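## Task

The wall rack holds two removable shelves, each with a label on its front edge. Label colours: KK-17 yellow, KK-27 red, KK-44 red, KK-55 green, KK-84 yellow, KK-91 green. Slide each shelf into the rack level that carries its label's colour, with five vials standing upright on each shelf, and push both shelves all the way in. Everything must stay in place without the robot holding it. Finally open the grippers and move the arms away.

## Robot and tools

Robot: two 7-joint arms, left_arm and right_arm, each with a parallel two-finger gripper. Joint column order for each arm: shoulder pitch, shoulder roll, upper arm roll, elbow, forearm roll, wrist pitch, wrist yaw. Equal joint values on both arms produce mirrored postures.

World frame (used for reported hand positions and camera calibration): origin on the floor plane z = 0, directly under the midpoint between the two arm bases, which sit 0.70 m above it. +z is up, +x is the direction both arms face, and left_arm sits toward +y. The arm names do not match image left/right. Reported hand positions may be off, more so when the arm is stretched far. The gripper's fingers point along its own +z and close along its y; the reported point lies between the pads when closed, just under 1 cm behind the tips, and the tips advance about 17 mm along +z as the fingers shut.

Tool execute_actions, argument "actions": a list holding zero or one item. Empty list: no command, just returns state plus pictures. A motion item is {"rows": [[...]], "steps": n} with 1 to 15 rows and steps up to 15 (default 15, minimum 3 for a motion); each step is 1/30 s, one row per step, and the final row repeats to fill remaining steps. A wait item is {"steps": n} with n up to 300; it returns when that many steps have elapsed since the previous result, reply time included. Optional "pictures": true adds camera images; otherwise images come only with an empty list. A refused call sends nothing.

Each row is one flat list of 16 numbers, all within [-1, 1], always covering both arms: left_arm's 7 joint values then its opening, then right_arm's 7 joint values then its opening. Joint values are offsets, not poses: they are counted from that arm's joint angles in the most recent result listing them (if none yet in the scene, or for a later call in the same reply, from where the arm is when the action begins), never from the preceding row. So a row of zeros pulls the arm back to those reference angles rather than holding still. Scale: 1.0 equals 0.9738 rad for shoulder pitch, 0.9684 shoulder roll, 1.598 upper arm roll, 1.604 elbow, 3.238 forearm roll, 3.249 for wrist pitch and for wrist yaw. The opening value is absolute: +1 fully open, -1 closed; going fully open to closed needs at least about 0.5 s.

Joint ranges (rad), left_arm: shoulder pitch -1.396 to 2.000, shoulder roll -0.175 to 2.000, upper arm roll -1.571 to 1.571, elbow 0.000 to 2.443, forearm roll -1.571 to 1.571, wrist pitch -0.785 to 0.785, wrist yaw -1.571 to 1.571. right_arm is identical except shoulder pitch -1.300 to 2.000. Asking for more than 0.017 rad beyond a limit gets the call refused; true limits may differ from these by up to 0.017 rad, and overshooting targets are clipped there, reported as "joint sent to its limit" (possibly referring to an earlier action). No such line does not prove more travel is available.

Motion limits: each step the joint target stays within a set lead of the measured angle (0.0738 rad shoulder pitch, 0.0684 shoulder roll, 0.113 upper arm roll, 0.119 elbow, 0.403 forearm roll, 0.414 wrist pitch and yaw), and targets that would move the hand over 70 mm from its measured spot are scaled back. Large moves therefore take several actions.

Timing: each result is captured 3 steps before the action ends; those steps run while you compose the next reply, and the next action begins after them. Between calls the arms keep heading to the last row's target until everything nearly stops or a step is HELD; then only a new action drives them further, though fingers still finish opening or closing.

Result lines: left_arm: … | right_arm: … give each hand's end_effector_position (m) and end_effector_quat_wxyz. Joint positions and Joint velocities list per arm the 7 joints (rad, rad/s) then finger-pad gap (m, m/s; 0.145 m fully open). grip_measured is the actual opening on the command scale; to keep hold, command clearly less than it (lower squeezes harder, about 10 N per pad up to ~11 cm wide; fast closing can overpress). "joint command not followed" means a clearance check altered or blocked joint targets; the rest of the row still applied. HELD marks steps where your row was partly or wholly not sent. MOTOR HOT appears from 85 °C; at 100 °C an OVER-TEMPERATURE FAULT stops the arm and slackens hot joints, so avoid long heavy holds.

Tool zoom_image: {"camera": one of cam_high, cam_low, cam_left_wrist, cam_right_wrist, "region": [x0, y0, x1, y1]} in pixels of that camera's latest 896x504 image, origin top-left, region at most 504 by 504; returns a sharper close-up, useful for reading shelf labels.

Tool finished_scene: {"scene": number of the current scene}; irreversible, grades it and starts the next. Sending a reply with no tool call ends everything.

Avoid: dropping or tipping vials, knocking anything out of the work area, slamming or shoving hard, arms colliding or pressing on each other. Occasional brief tugs or nudges on held or loose items may occur; check that vials still stand and shelves are fully seated before releasing and retreating.

Each tool is called by a JSON object that holds its "api" and its "payload".

## Session

{"api": "execute_actions", "payload": {"actions": []}}

Scene clock: 0.00 s of 9600.00 s.
left_arm: end_effector_position=(+0.2704, +0.1569, +0.4514) grip_measured=+1.00 end_effector_quat_wxyz=(-0.005, +0.704, +0.006, +0.710) | right_arm: end_effector_position=(+0.2728, -0.1511, +0.4479) grip_measured=+1.00 end_effector_quat_wxyz=(-0.004, +0.707, +0.008, +0.707)
Joint positions: left_arm=[-0.439  0.333 -0.276  1.813  0.175 -0.281 -0.364  0.145] | right_arm=[-0.422  0.341 -0.291  1.796  0.178 -0.277 -0.343  0.145]
Joint velocities: left_arm=[-0.121 -0.055 -0.002 -0.007 -0.007  0.007 -0.007 -0.   ] | right_arm=[ 0.055 -0.033 -0.007 -0.002  0.022 -0.007 -0.007  0.   ]
Motor temperatures (°C, as the motors report them): left_arm=[26 24 26 24 28 27 26] | right_arm=[27 27 28 28 26 24 27]

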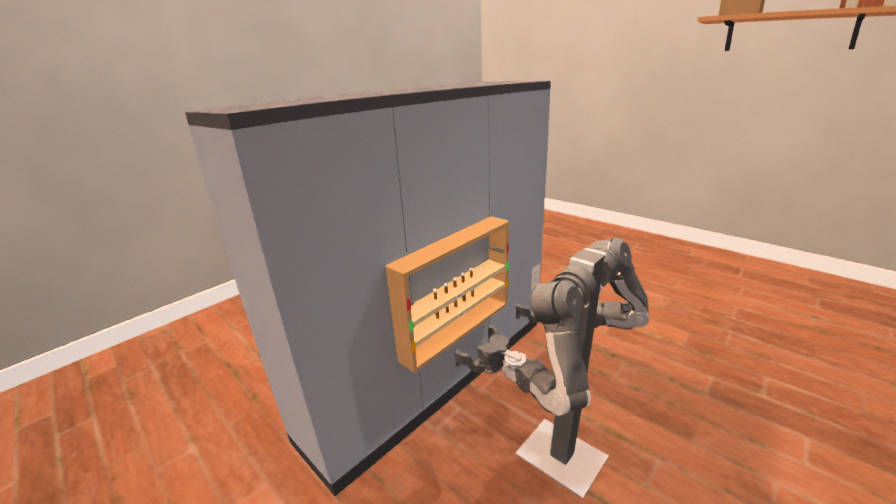

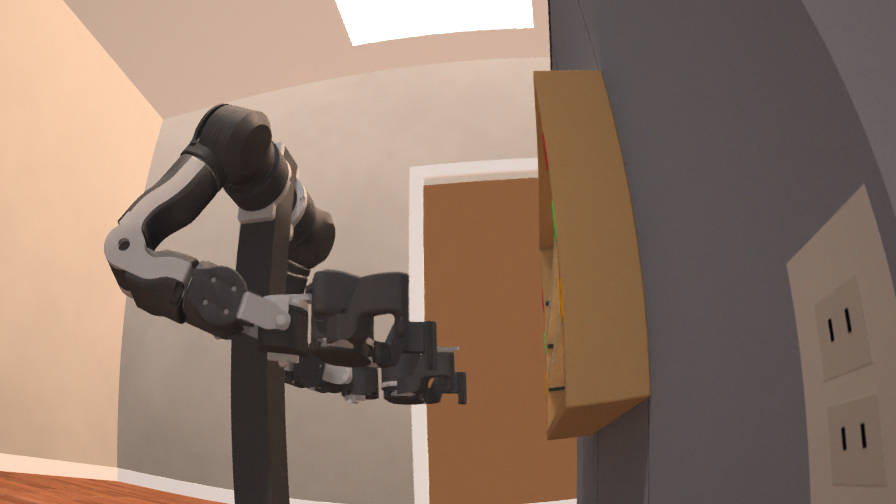

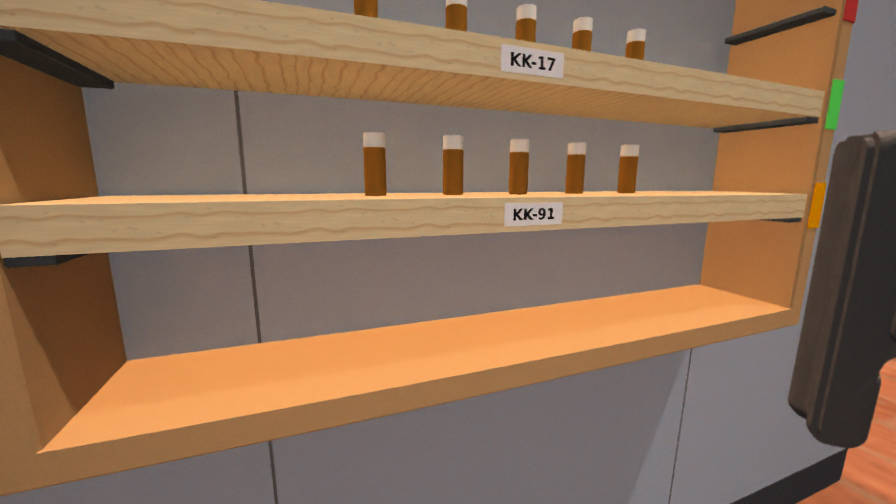

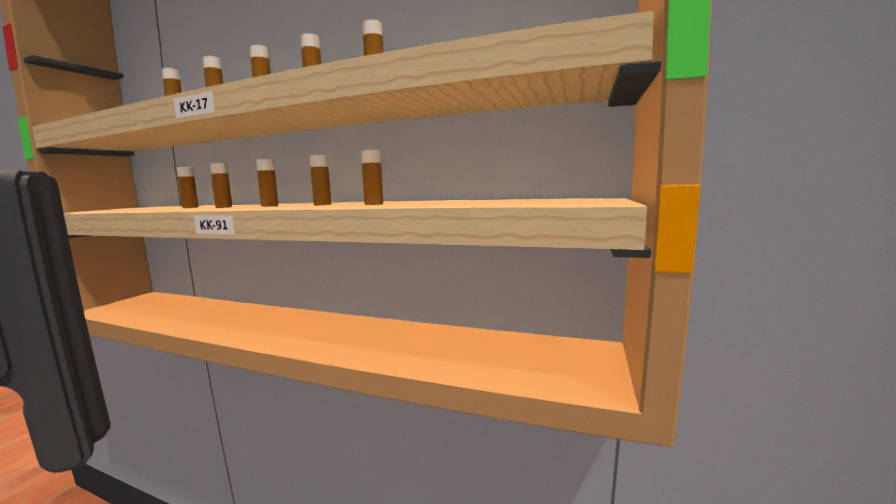

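{"api": "execute_actions", "payload": {"actions": [{"rows":[[0,-0.344,0.173,0.1,0.43,0.086,0.112,-0.3,-0.017,-0.352,0.182,0.11,0.429,0.085,0.105,-0.3]]}]}}

{"api": "execute_actions", "payload": {"actions": [{"steps":40}], "pictures": true}}

Scene clock: 0.83 s of 9600.00 s.
left_arm: end_effector_position=(+0.2857, +0.1529, +0.4845) grip_measured=-0.30 end_effector_quat_wxyz=(+0.485, +0.512, +0.508, +0.494) | right_arm: end_effector_position=(+0.2860, -0.1525, +0.4846) grip_measured=-0.30 end_effector_quat_wxyz=(+0.486, -0.513, +0.507, -0.494)
Joint positions: left_arm=[-0.438 -0.     0.001  1.974  1.557 -0.004 -0.005  0.053] | right_arm=[-0.437 -0.     0.     1.973  1.557 -0.002 -0.007  0.053]
Joint velocities: left_arm=[-0.099  0.033 -0.032 -0.012  0.095  0.007 -0.022  0.   ] | right_arm=[-0.165 -0.121 -0.056 -0.017  0.081 -0.081 -0.051 -0.   ]
Motor temperatures (°C, as the motors report them): left_arm=[26 24 26 25 28 28 26] | right_arm=[27 27 28 28 26 24 27]
Steps of this call (steps 1 to 13: nothing new was sent; steps 14 to 25: the first 12 steps of this action). Readings (joint positions):
14: left_arm=[-0.457 0.276 -0.195 1.868 0.266 -0.178 -0.272] | right_arm=[-0.448 0.286 -0.208 1.856 0.269 -0.174 -0.251]
15: left_arm=[-0.457 0.200 -0.090 1.952 0.416 -0.093 -0.156] | right_arm=[-0.461 0.210 -0.104 1.949 0.419 -0.089 -0.146]
17: left_arm=[-0.409 0.088 0.026 2.001 0.781 -0.051 -0.046] | right_arm=[-0.408 0.098 0.026 1.999 0.784 -0.048 -0.044]
21: left_arm=[-0.447 -0.003 -0.007 1.967 1.451 -0.000 -0.013] | right_arm=[-0.448 -0.007 -0.011 1.968 1.453 0.001 -0.015]
25: the state above

Scene clock: 2.17 s of 9600.00 s.
left_arm: end_effector_position=(+0.2855, +0.1529, +0.4843) grip_measured=-0.30 end_effector_quat_wxyz=(+0.487, +0.510, +0.510, +0.492) | right_arm: end_effector_position=(+0.2858, -0.1524, +0.4843) grip_measured=-0.30 end_effector_quat_wxyz=(+0.487, -0.511, +0.509, -0.491)
Joint positions: left_arm=[-0.439 -0.     0.001  1.974  1.565 -0.004 -0.005  0.053] | right_arm=[-0.438 -0.    -0.     1.973  1.565 -0.002 -0.007  0.053]
Joint velocities: left_arm=[-0.011 -0.033 -0.017 -0.002 -0.051  0.051 -0.037 -0.   ] | right_arm=[ 0.033 -0.011 -0.012 -0.007  0.022 -0.037  0.007 -0.   ]
Motor temperatures (°C, as the motors report them): left_arm=[26 24 26 25 28 28 26] | right_arm=[27 27 28 28 26 24 27]
Kept back: nothing.
Steps of this call (steps 1 to 3: the last 3 steps of your previous action; steps 4 to 15: the robot went on to your last target; steps 16 to 40: nothing new was sent). Readings (joint positions):
1: left_arm=[-0.439 -0.000 0.001 1.974 1.561 -0.004 -0.005] | right_arm=[-0.438 -0.000 -0.000 1.973 1.561 -0.002 -0.007]
2: left_arm=[-0.439 -0.000 0.001 1.974 1.563 -0.004 -0.005] | right_arm=[-0.438 -0.000 -0.000 1.973 1.563 -0.002 -0.007]
4: left_arm=[-0.439 -0.000 0.001 1.974 1.564 -0.004 -0.005] | right_arm=[-0.438 -0.000 -0.000 1.973 1.564 -0.002 -0.007]
8: left_arm=[-0.439 -0.000 0.001 1.974 1.565 -0.004 -0.005] | right_arm=[-0.438 -0.000 -0.000 1.973 1.565 -0.002 -0.007]
40: the state above
All arms were judged still, so your last target was given up. Only a new action makes them travel on or press farther. Fingers that are still opening or closing keep moving.
camera_calibration (this result's frames):
cam_left_wrist: T_world_to_cam=[[-0.307958, -0.00872564, 0.95136, -0.374997], [-0.161518, -0.984963, -0.0613177, 0.238262], [0.937589, -0.172545, 0.301917, -0.331075], [0, 0, 0, 1]] pos_world=[0.233413, 0.174282, 0.471325]
cam_right_wrist: T_world_to_cam=[[0.29905, 0.0174965, -0.954077, 0.381088], [-0.160747, 0.986467, -0.0322947, 0.224342], [0.940601, 0.163023, 0.297816, -0.336171], [0, 0, 0, 1]] pos_world=[0.2383, -0.173171, 0.470949]

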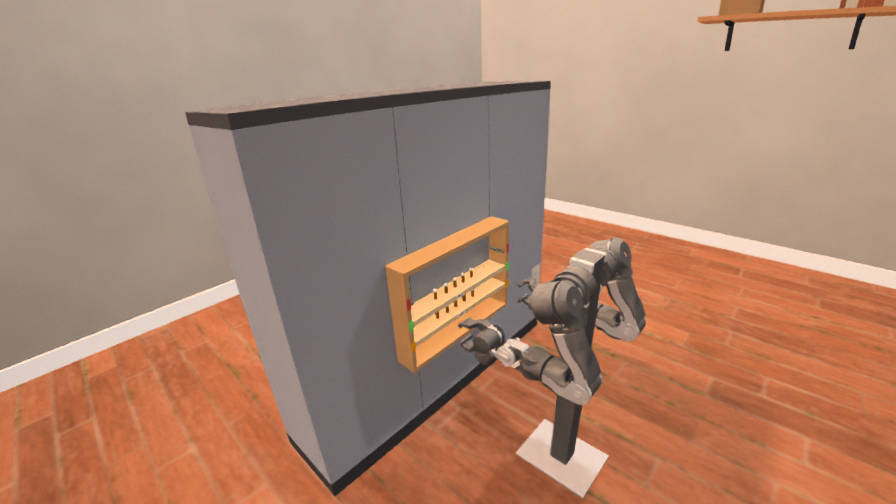

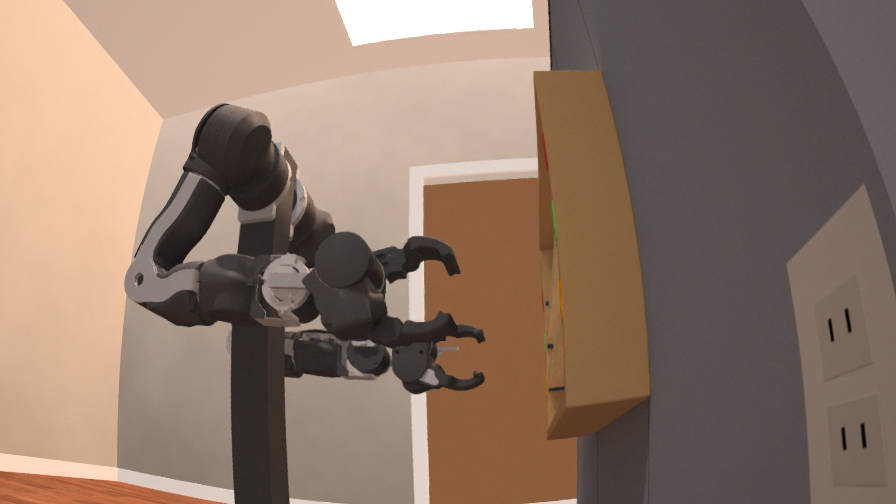

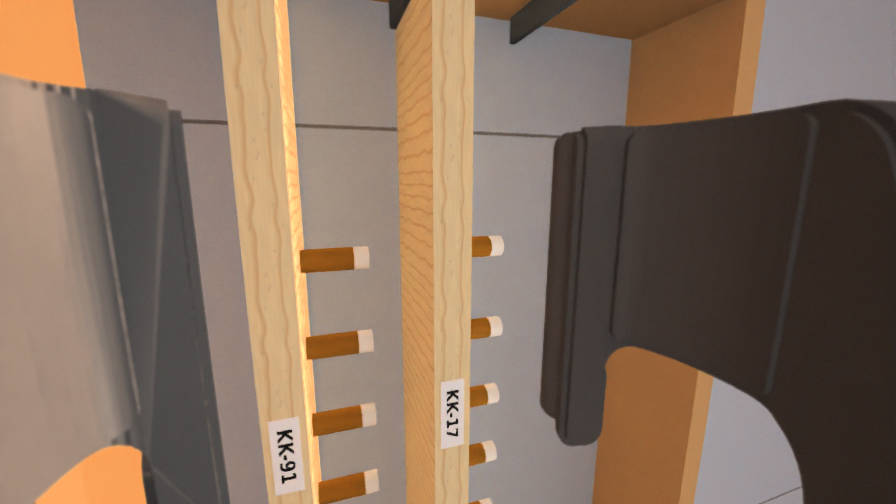

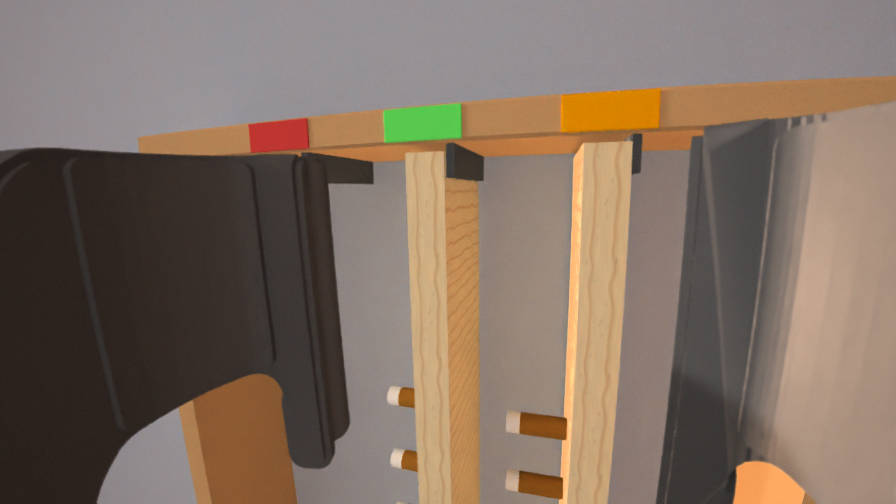

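{"api": "execute_actions", "payload": {"actions": [{"rows":[[0.374,0,0,-0.061,0,-0.07,0.093,-0.3,0.373,0,0,-0.061,0,-0.07,-0.09,-0.3]]}]}}

{"api": "execute_actions", "payload": {"actions": [{"steps":10}], "pictures": true}}

Scene clock: 2.83 s of 9600.00 s.
left_arm: end_effector_position=(+0.3319, +0.1876, +0.6071) grip_measured=-0.30 end_effector_quat_wxyz=(+0.547, +0.298, +0.406, +0.668) | right_arm: end_effector_position=(+0.3524, -0.1875, +0.5121) grip_measured=-0.30 end_effector_quat_wxyz=(+0.435, -0.448, +0.585, -0.518)
Joint positions: left_arm=[-0.076 -0.     0.001  1.871  1.565 -0.228  0.295  0.053] | right_arm=[-0.08  -0.001  0.     1.87   1.565 -0.227 -0.3    0.053]
Joint velocities: left_arm=[ 0.297 -0.033  0.007  0.09   0.037  0.037  0.095 -0.   ] | right_arm=[ 0.297 -0.011 -0.012  0.056 -0.007 -0.007 -0.022 -0.   ]
Motor temperatures (°C, as the motors report them): left_arm=[26 24 26 25 28 28 26] | right_arm=[27 27 28 28 26 24 27]
Steps of this call (steps 1 to 8: nothing new was sent; steps 9 to 20: the first 12 steps of this action). Readings (joint positions):
9: left_arm=[-0.400 -0.002 -0.003 1.912 1.564 -0.088 0.092] | right_arm=[-0.396 -0.002 -0.004 1.922 1.564 -0.087 -0.076]
10: left_arm=[-0.335 -0.002 -0.000 1.849 1.567 -0.155 0.168] | right_arm=[-0.326 -0.001 -0.001 1.854 1.566 -0.154 -0.187]
12: left_arm=[-0.210 -0.000 0.001 1.867 1.568 -0.210 0.252] | right_arm=[-0.212 -0.001 0.000 1.863 1.567 -0.209 -0.276]
16: left_arm=[-0.052 -0.000 0.001 1.893 1.563 -0.224 0.298] | right_arm=[-0.045 -0.001 0.000 1.896 1.563 -0.222 -0.283]
20: the state above

Scene clock: 3.17 s of 9600.00 s.
left_arm: end_effector_position=(+0.3316, +0.1876, +0.6096) grip_measured=-0.30 end_effector_quat_wxyz=(+0.549, +0.296, +0.404, +0.669) | right_arm: end_effector_position=(+0.3534, -0.1875, +0.5165) grip_measured=-0.30 end_effector_quat_wxyz=(+0.438, -0.444, +0.582, -0.521)
Joint positions: left_arm=[-0.073 -0.     0.001  1.876  1.565 -0.228  0.295  0.053] | right_arm=[-0.073 -0.001  0.     1.876  1.565 -0.227 -0.3    0.053]
Joint velocities: left_arm=[ 0.011 -0.077 -0.002 -0.007 -0.051 -0.051 -0.081 -0.   ] | right_arm=[ 0.033  0.033 -0.002  0.002 -0.081  0.081 -0.007 -0.   ]
Motor temperatures (°C, as the motors report them): left_arm=[26 24 26 25 28 28 26] | right_arm=[27 27 28 28 26 24 27]
Kept back: nothing.
Steps of this call (steps 1 to 3: the last 3 steps of your previous action; steps 4 to 10: the robot went on to your last target). Readings (joint positions):
1: left_arm=[-0.071 -0.000 0.001 1.874 1.565 -0.228 0.295] | right_arm=[-0.072 -0.001 0.000 1.873 1.565 -0.227 -0.300]
2: left_arm=[-0.072 -0.000 0.001 1.876 1.565 -0.228 0.295] | right_arm=[-0.070 -0.001 0.000 1.876 1.565 -0.227 -0.300]
4: left_arm=[-0.073 -0.000 0.001 1.876 1.565 -0.228 0.295] | right_arm=[-0.073 -0.001 0.000 1.876 1.565 -0.227 -0.300]
8: left_arm=[-0.073 -0.000 0.001 1.876 1.565 -0.228 0.295] | right_arm=[-0.073 -0.001 0.000 1.876 1.565 -0.227 -0.300]
10: the state above
camera_calibration (this result's frames):
cam_left_wrist: T_world_to_cam=[[-0.755382, -0.143677, 0.63934, -0.11581], [0.112976, -0.989612, -0.0889103, 0.214209], [0.645472, 0.00506889, 0.763767, -0.624094], [0, 0, 0, 1]] pos_world=[0.291154, 0.198508, 0.56975]
cam_right_wrist: T_world_to_cam=[[0.278233, 0.00765593, -0.960483, 0.401034], [0.058289, 0.997991, 0.0248401, 0.166127], [0.958743, -0.0628969, 0.277227, -0.441832], [0, 0, 0, 1]] pos_world=[0.302339, -0.196653, 0.503548]

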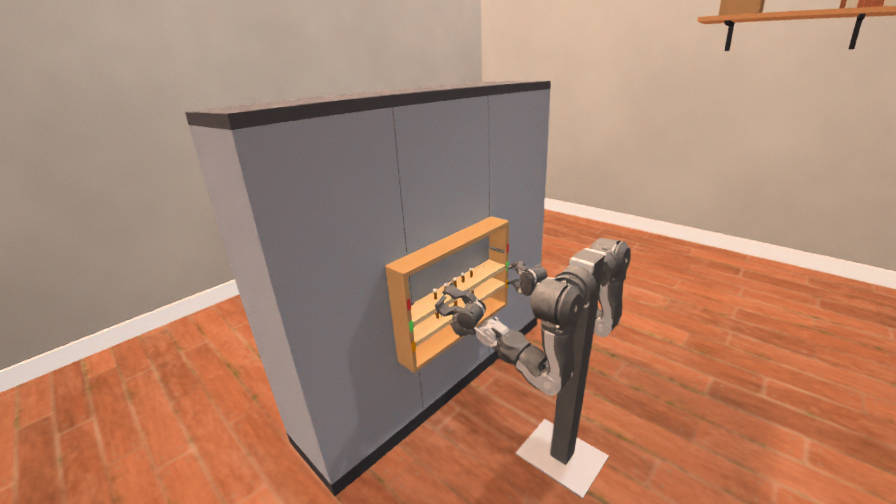

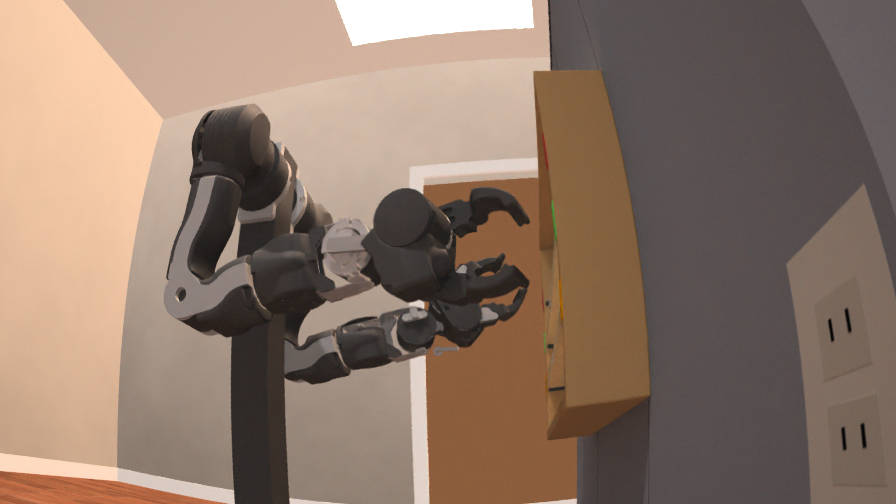

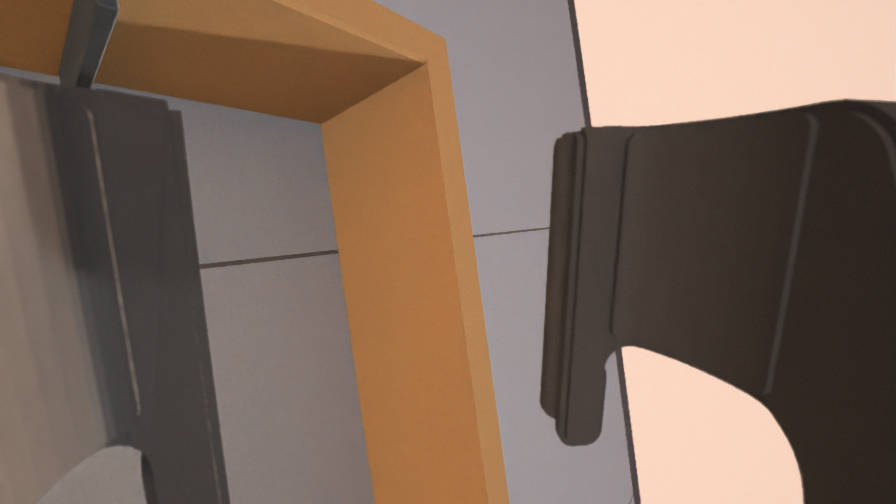

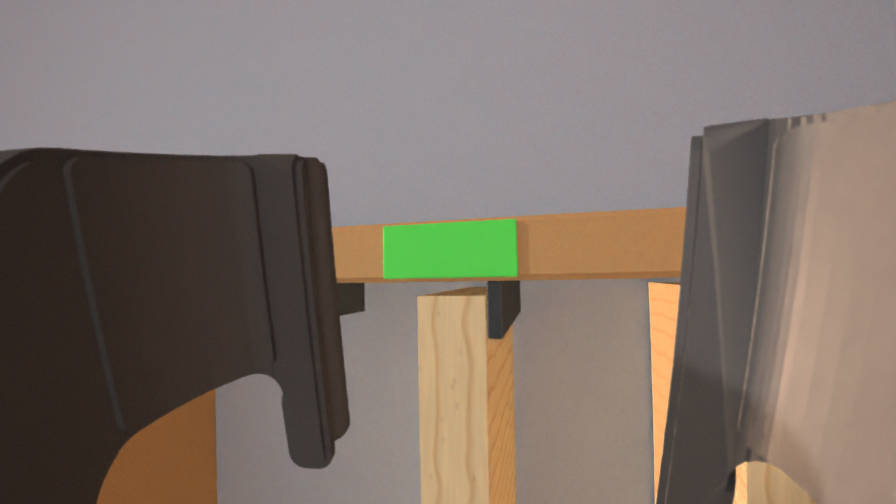

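{"api": "execute_actions", "payload": {"actions": [{"rows":[[0,0,0,0,-0.016,-0.005,-0.164,-0.4,0,0,0,0,0.002,0.094,0.021,-0.4]]}], "pictures": true}}

Scene clock: 3.83 s of 9600.00 s.
left_arm: end_effector_position=(+0.3526, +0.1925, +0.5284) grip_measured=-0.40 end_effector_quat_wxyz=(+0.436, +0.433, +0.557, +0.559) | right_arm: end_effector_position=(+0.3569, -0.1394, +0.5274) grip_measured=-0.40 end_effector_quat_wxyz=(+0.513, -0.523, +0.478, -0.484)
Joint positions: left_arm=[-0.075 -0.     0.001  1.875  1.515 -0.241 -0.231  0.046] | right_arm=[-0.073 -0.002 -0.001  1.876  1.57   0.075 -0.237  0.046]
Joint velocities: left_arm=[-0.077 -0.033 -0.022  0.002  0.007 -0.007 -0.022 -0.   ] | right_arm=[-0.077 -0.011 -0.032 -0.017 -0.007 -0.037 -0.022  0.   ]
Motor temperatures (°C, as the motors report them): left_arm=[26 24 26 25 28 28 26] | right_arm=[27 27 28 28 26 24 27]
Steps of this call (steps 1 to 8: the robot went on to your last target; steps 9 to 20: the first 12 steps of this action). Readings (joint positions):
9: left_arm=[-0.072 -0.000 0.001 1.879 1.543 -0.234 0.213] | right_arm=[-0.074 0.001 0.004 1.876 1.567 -0.143 -0.275]
10: left_arm=[-0.071 -0.000 0.001 1.881 1.528 -0.237 0.070] | right_arm=[-0.073 0.002 0.003 1.876 1.568 -0.044 -0.256]
12: left_arm=[-0.073 -0.000 0.001 1.875 1.520 -0.240 -0.150] | right_arm=[-0.073 -0.002 -0.001 1.876 1.570 0.047 -0.242]
16: left_arm=[-0.075 -0.000 0.001 1.875 1.515 -0.241 -0.226] | right_arm=[-0.073 -0.002 -0.001 1.876 1.570 0.074 -0.237]
20: the state above
camera_calibration (this result's frames):
cam_left_wrist: T_world_to_cam=[[-0.34, -0.0863994, 0.936448, -0.361809], [0.0843132, -0.994561, -0.0611491, 0.205863], [0.936638, 0.0581642, 0.345436, -0.467474], [0, 0, 0, 1]] pos_world=[0.297482, 0.200674, 0.512886]
cam_right_wrist: T_world_to_cam=[[0.332023, 0.0335713, -0.942674, 0.385196], [-0.234331, 0.970973, -0.0479557, 0.256772], [0.913701, 0.23682, 0.330252, -0.415309], [0, 0, 0, 1]] pos_world=[0.311744, -0.163897, 0.512584]

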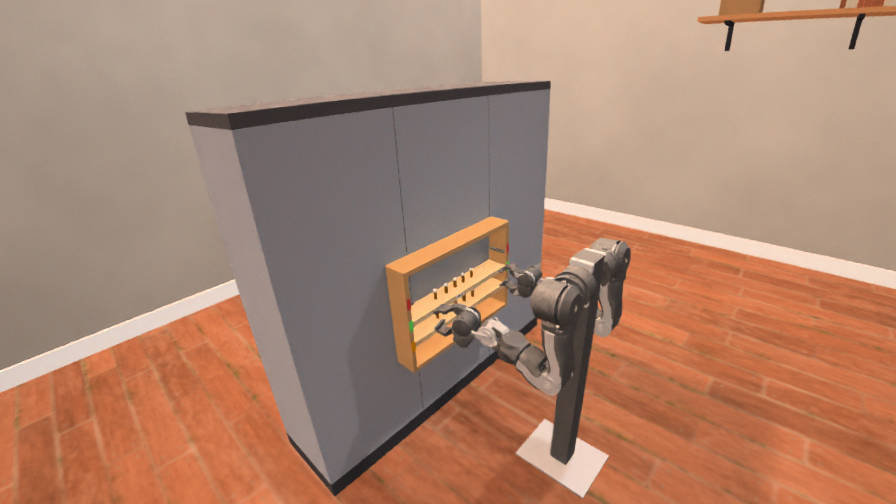

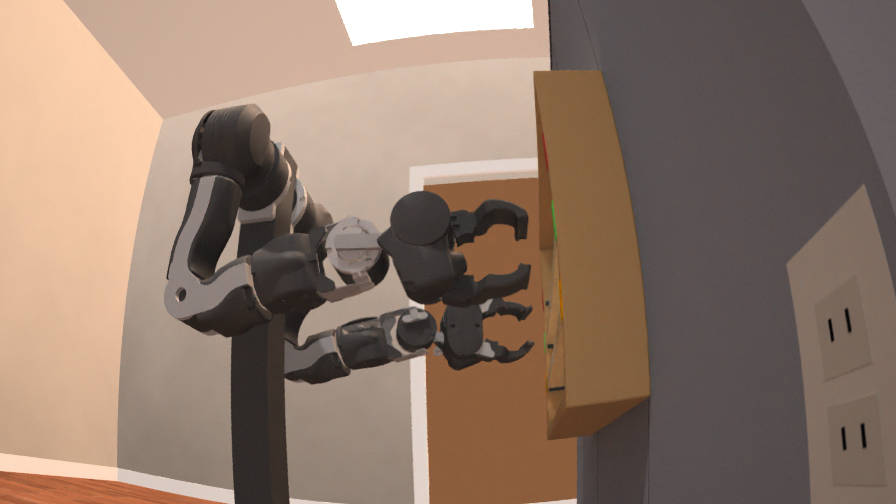

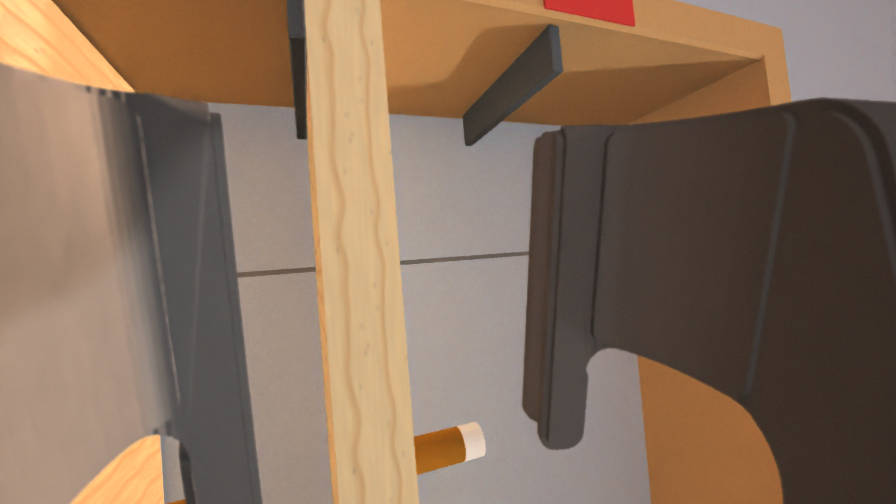

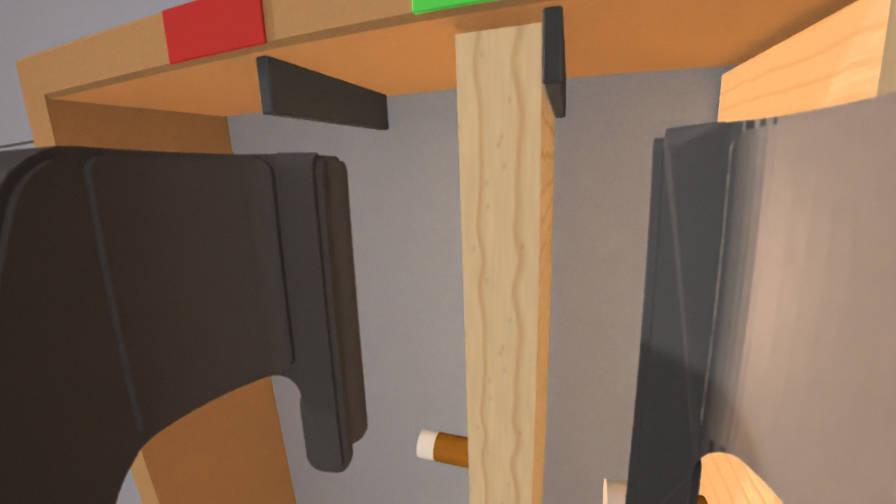

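{"api": "execute_actions", "payload": {"actions": [{"rows":[[0.03,0,0,-0.025,0,0,0,-0.4,0.03,0,0,-0.018,0,0,0,-0.4],[0.07,0,0,-0.055,0,0,0,-0.4,0.07,0,0,-0.042,0,0,0,-0.4],[0.11,0,0,-0.08,0,0,0.003,-0.4,0.11,0,0,-0.067,0,0,0,-0.4],[0.15,0,0,-0.105,0,0,0.005,-0.4,0.15,0,0,-0.092,0,0,0.003,-0.4],[0.19,0,0,-0.132,0,0,0.007,-0.4,0.19,0,0,-0.119,0,0,0.005,-0.4],[0.23,0,0,-0.16,0,0,0.009,-0.4,0.23,0,0,-0.147,0,0,0.007,-0.4],[0.27,0,0,-0.188,0,0,0.011,-0.4,0.27,0,0,-0.175,0,0,0.009,-0.4],[0.31,0,0,-0.217,0,0,0.013,-0.4,0.31,0,0,-0.203,0,0,0.011,-0.4],[0.35,0,0,-0.247,0.003,0,0.015,-0.4,0.35,0,0,-0.232,0,0,0.013,-0.4]]}]}}

{"api": "execute_actions", "payload": {"actions": [{"steps":8}], "pictures": true}}

Scene clock: 4.47 s of 9600.00 s.
left_arm: end_effector_position=(+0.4300, +0.1922, +0.5248) grip_measured=-0.40 end_effector_quat_wxyz=(+0.434, +0.435, +0.557, +0.558) | right_arm: end_effector_position=(+0.4336, -0.1391, +0.5341) grip_measured=-0.40 end_effector_quat_wxyz=(+0.518, -0.518, +0.474, -0.488)
Joint positions: left_arm=[ 0.27  -0.     0.001  1.481  1.522 -0.241 -0.187  0.046] | right_arm=[ 0.275 -0.002 -0.001  1.508  1.57   0.075 -0.198  0.046]
Joint velocities: left_arm=[-0.165 -0.033 -0.012  0.002  0.022  0.007  0.066  0.   ] | right_arm=[-0.209 -0.033  0.002 -0.007  0.037 -0.007  0.007  0.   ]
Motor temperatures (°C, as the motors report them): left_arm=[27 24 26 25 28 28 26] | right_arm=[27 27 28 28 26 24 27]
Steps of this call (steps 1 to 3: the last 3 steps of your previous action; steps 4 to 7: the robot went on to your last target; steps 8 to 19: the first 12 steps of this action). Readings (joint positions):
8: left_arm=[-0.058 -0.000 0.001 1.852 1.514 -0.242 -0.229] | right_arm=[-0.058 -0.002 -0.001 1.860 1.570 0.075 -0.236]
9: left_arm=[-0.017 -0.000 0.001 1.798 1.514 -0.242 -0.229] | right_arm=[-0.018 -0.002 -0.001 1.817 1.570 0.075 -0.237]
11: left_arm=[0.070 -0.000 0.001 1.710 1.516 -0.242 -0.226] | right_arm=[0.076 -0.002 -0.001 1.735 1.570 0.075 -0.235]
15: left_arm=[0.226 -0.000 0.001 1.535 1.515 -0.242 -0.201] | right_arm=[0.225 -0.002 -0.001 1.557 1.570 0.075 -0.213]
19: the state above

Scene clock: 4.73 s of 9600.00 s.
left_arm: end_effector_position=(+0.4291, +0.1921, +0.5224) grip_measured=-0.40 end_effector_quat_wxyz=(+0.433, +0.437, +0.559, +0.557) | right_arm: end_effector_position=(+0.4325, -0.1391, +0.5304) grip_measured=-0.40 end_effector_quat_wxyz=(+0.516, -0.520, +0.476, -0.486)
Joint positions: left_arm=[ 0.265 -0.     0.001  1.481  1.523 -0.241 -0.187  0.046] | right_arm=[ 0.268 -0.002 -0.001  1.507  1.57   0.075 -0.198  0.046]
Joint velocities: left_arm=[-0.033 -0.099  0.007  0.012  0.022  0.007 -0.007 -0.   ] | right_arm=[ 0.011 -0.011 -0.007  0.012  0.007 -0.066  0.022 -0.   ]
Motor temperatures (°C, as the motors report them): left_arm=[27 24 26 25 28 28 26] | right_arm=[27 27 28 28 26 24 27]
Kept back: nothing.
Steps of this call (steps 1 to 3: the last 3 steps of your previous action; steps 4 to 8: the robot went on to your last target). Readings (joint positions):
1: left_arm=[0.266 -0.000 0.001 1.481 1.523 -0.241 -0.187] | right_arm=[0.270 -0.002 -0.001 1.508 1.570 0.075 -0.198]
2: left_arm=[0.265 -0.000 0.001 1.481 1.523 -0.241 -0.187] | right_arm=[0.268 -0.002 -0.001 1.507 1.570 0.075 -0.198]
4: left_arm=[0.265 -0.000 0.001 1.481 1.523 -0.241 -0.187] | right_arm=[0.268 -0.002 -0.001 1.507 1.570 0.075 -0.198]
8: the state above
camera_calibration (this result's frames):
cam_left_wrist: T_world_to_cam=[[-0.329964, -0.0878334, 0.939898, -0.33609], [0.081706, -0.994583, -0.0642597, 0.201462], [0.940451, 0.055592, 0.335353, -0.532913], [0, 0, 0, 1]] pos_world=[0.373821, 0.200476, 0.50755]
cam_right_wrist: T_world_to_cam=[[0.341923, 0.0362675, -0.939028, 0.357059], [-0.23502, 0.970801, -0.0480819, 0.274609], [0.909865, 0.237131, 0.340463, -0.489118], [0, 0, 0, 1]] pos_world=[0.387484, -0.163556, 0.515018]

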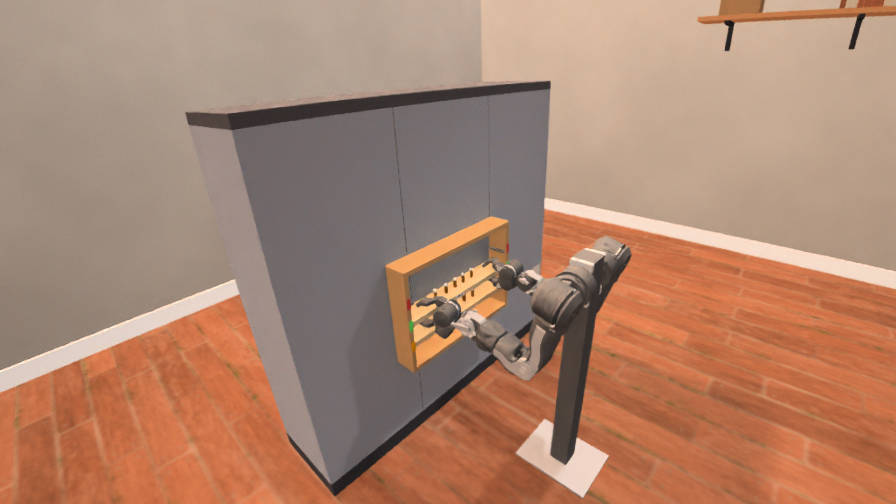

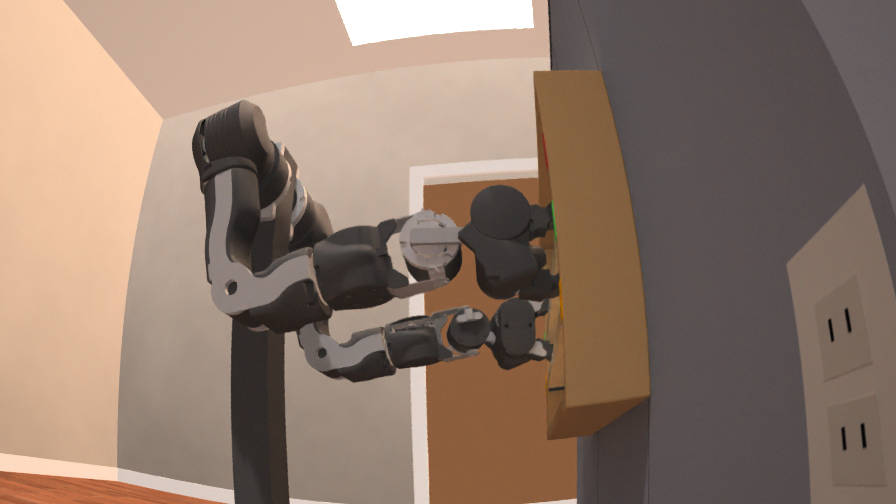

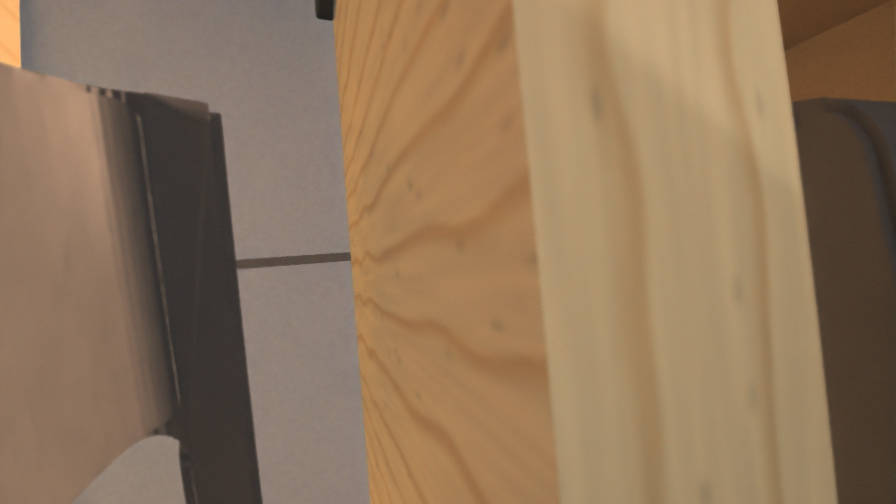

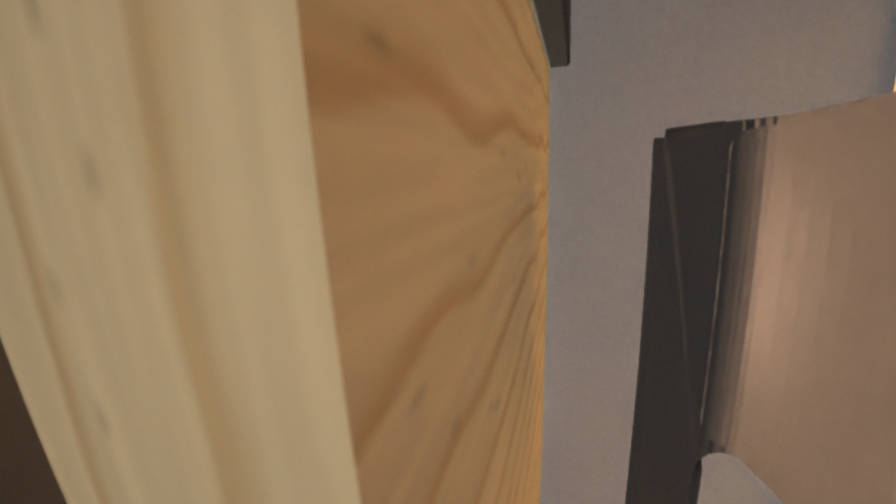

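{"api": "execute_actions", "payload": {"actions": [{"rows":[[0,0,0,0.007,0,0,0,-0.5,0,0,0,0.007,0,0,-0.005,-0.5],[0,0,0,0.007,0,0,0,-0.55,0,0,0,0.007,0,0,-0.005,-0.55],[0,0,0,0.007,0,0,0,-0.6,0,0,0,0.007,0,0,-0.005,-0.6],[0,0,0,0.007,0,0,0,-0.65,0,0,0,0.007,0,0,-0.005,-0.65],[0,0,0,0.007,0,0,0,-0.7,0,0,0,0.007,0,0,-0.005,-0.7],[0,0,0,0.007,0,0,0,-0.74,0,0,0,0.007,0,0,-0.005,-0.74],[0,0,0,0.007,0,0,0,-0.78,0,0,0,0.007,0,0,-0.005,-0.78],[0,0,0,0.007,0,0,0,-0.85,0,0,0,0.007,0,0,-0.005,-0.85],[0,0,0,0.007,0,0,0,-1,0,0,0,0.007,0,0,-0.005,-1]]}]}}

{"api": "execute_actions", "payload": {"actions": [{"steps":8}]}}

Scene clock: 5.37 s of 9600.00 s.
left_arm: end_effector_position=(+0.4287, +0.1921, +0.5264) grip_measured=-0.76 end_effector_quat_wxyz=(+0.436, +0.433, +0.557, +0.559) | right_arm: end_effector_position=(+0.4319, -0.1391, +0.5311) grip_measured=-0.76 end_effector_quat_wxyz=(+0.515, -0.522, +0.478, -0.484)
Joint positions: left_arm=[ 0.265 -0.     0.001  1.491  1.525 -0.241 -0.186  0.018] | right_arm=[ 0.267 -0.002 -0.001  1.517  1.572  0.075 -0.215  0.018]
Joint velocities: left_arm=[-0.011 -0.033  0.002 -0.012 -0.051 -0.007 -0.007 -0.   ] | right_arm=[-0.077 -0.033  0.007 -0.017  0.007 -0.051  0.022 -0.   ]
Motor temperatures (°C, as the motors report them): left_arm=[27 24 26 25 28 28 26] | right_arm=[27 27 28 28 26 24 27]
Steps of this call (steps 1 to 7: the robot went on to your last target; steps 8 to 19: the first 12 steps of this action). Readings (joint positions):
8: left_arm=[0.265 -0.000 0.001 1.484 1.523 -0.241 -0.187] | right_arm=[0.268 -0.002 -0.001 1.511 1.570 0.075 -0.203]
9: left_arm=[0.265 -0.000 0.001 1.489 1.523 -0.241 -0.187] | right_arm=[0.268 -0.002 -0.001 1.516 1.570 0.075 -0.205]
11: left_arm=[0.265 -0.000 0.001 1.491 1.523 -0.241 -0.187] | right_arm=[0.268 -0.002 -0.001 1.517 1.570 0.075 -0.207]
15: left_arm=[0.265 -0.000 0.001 1.491 1.525 -0.241 -0.186] | right_arm=[0.267 -0.002 -0.001 1.517 1.572 0.075 -0.215]
19: the state above

Scene clock: 5.63 s of 9600.00 s.
left_arm: end_effector_position=(+0.4287, +0.1921, +0.5264) grip_measured=-0.76 end_effector_quat_wxyz=(+0.436, +0.433, +0.557, +0.559) | right_arm: end_effector_position=(+0.4319, -0.1391, +0.5311) grip_measured=-0.76 end_effector_quat_wxyz=(+0.515, -0.522, +0.478, -0.484)
Joint positions: left_arm=[ 0.265 -0.     0.001  1.491  1.525 -0.241 -0.186  0.018] | right_arm=[ 0.267 -0.002 -0.001  1.517  1.572  0.075 -0.215  0.018]
Joint velocities: left_arm=[-0.011  0.033 -0.017 -0.012 -0.037  0.051  0.066 -0.   ] | right_arm=[-0.011 -0.033 -0.007 -0.017  0.022 -0.051  0.022  0.   ]
Motor temperatures (°C, as the motors report them): left_arm=[27 24 26 25 28 28 26] | right_arm=[27 27 28 28 26 24 27]
Kept back: nothing.
Steps of this call (steps 1 to 3: the last 3 steps of your previous action; steps 4 to 8: the robot went on to your last target). Readings (joint positions):
1: left_arm=[0.265 -0.000 0.001 1.491 1.525 -0.241 -0.186] | right_arm=[0.267 -0.002 -0.001 1.517 1.572 0.075 -0.215]
2: left_arm=[0.265 -0.000 0.001 1.491 1.525 -0.241 -0.186] | right_arm=[0.267 -0.002 -0.001 1.517 1.572 0.075 -0.215]
4: left_arm=[0.265 -0.000 0.001 1.491 1.525 -0.241 -0.186] | right_arm=[0.267 -0.002 -0.001 1.517 1.572 0.075 -0.215]
8: the state above


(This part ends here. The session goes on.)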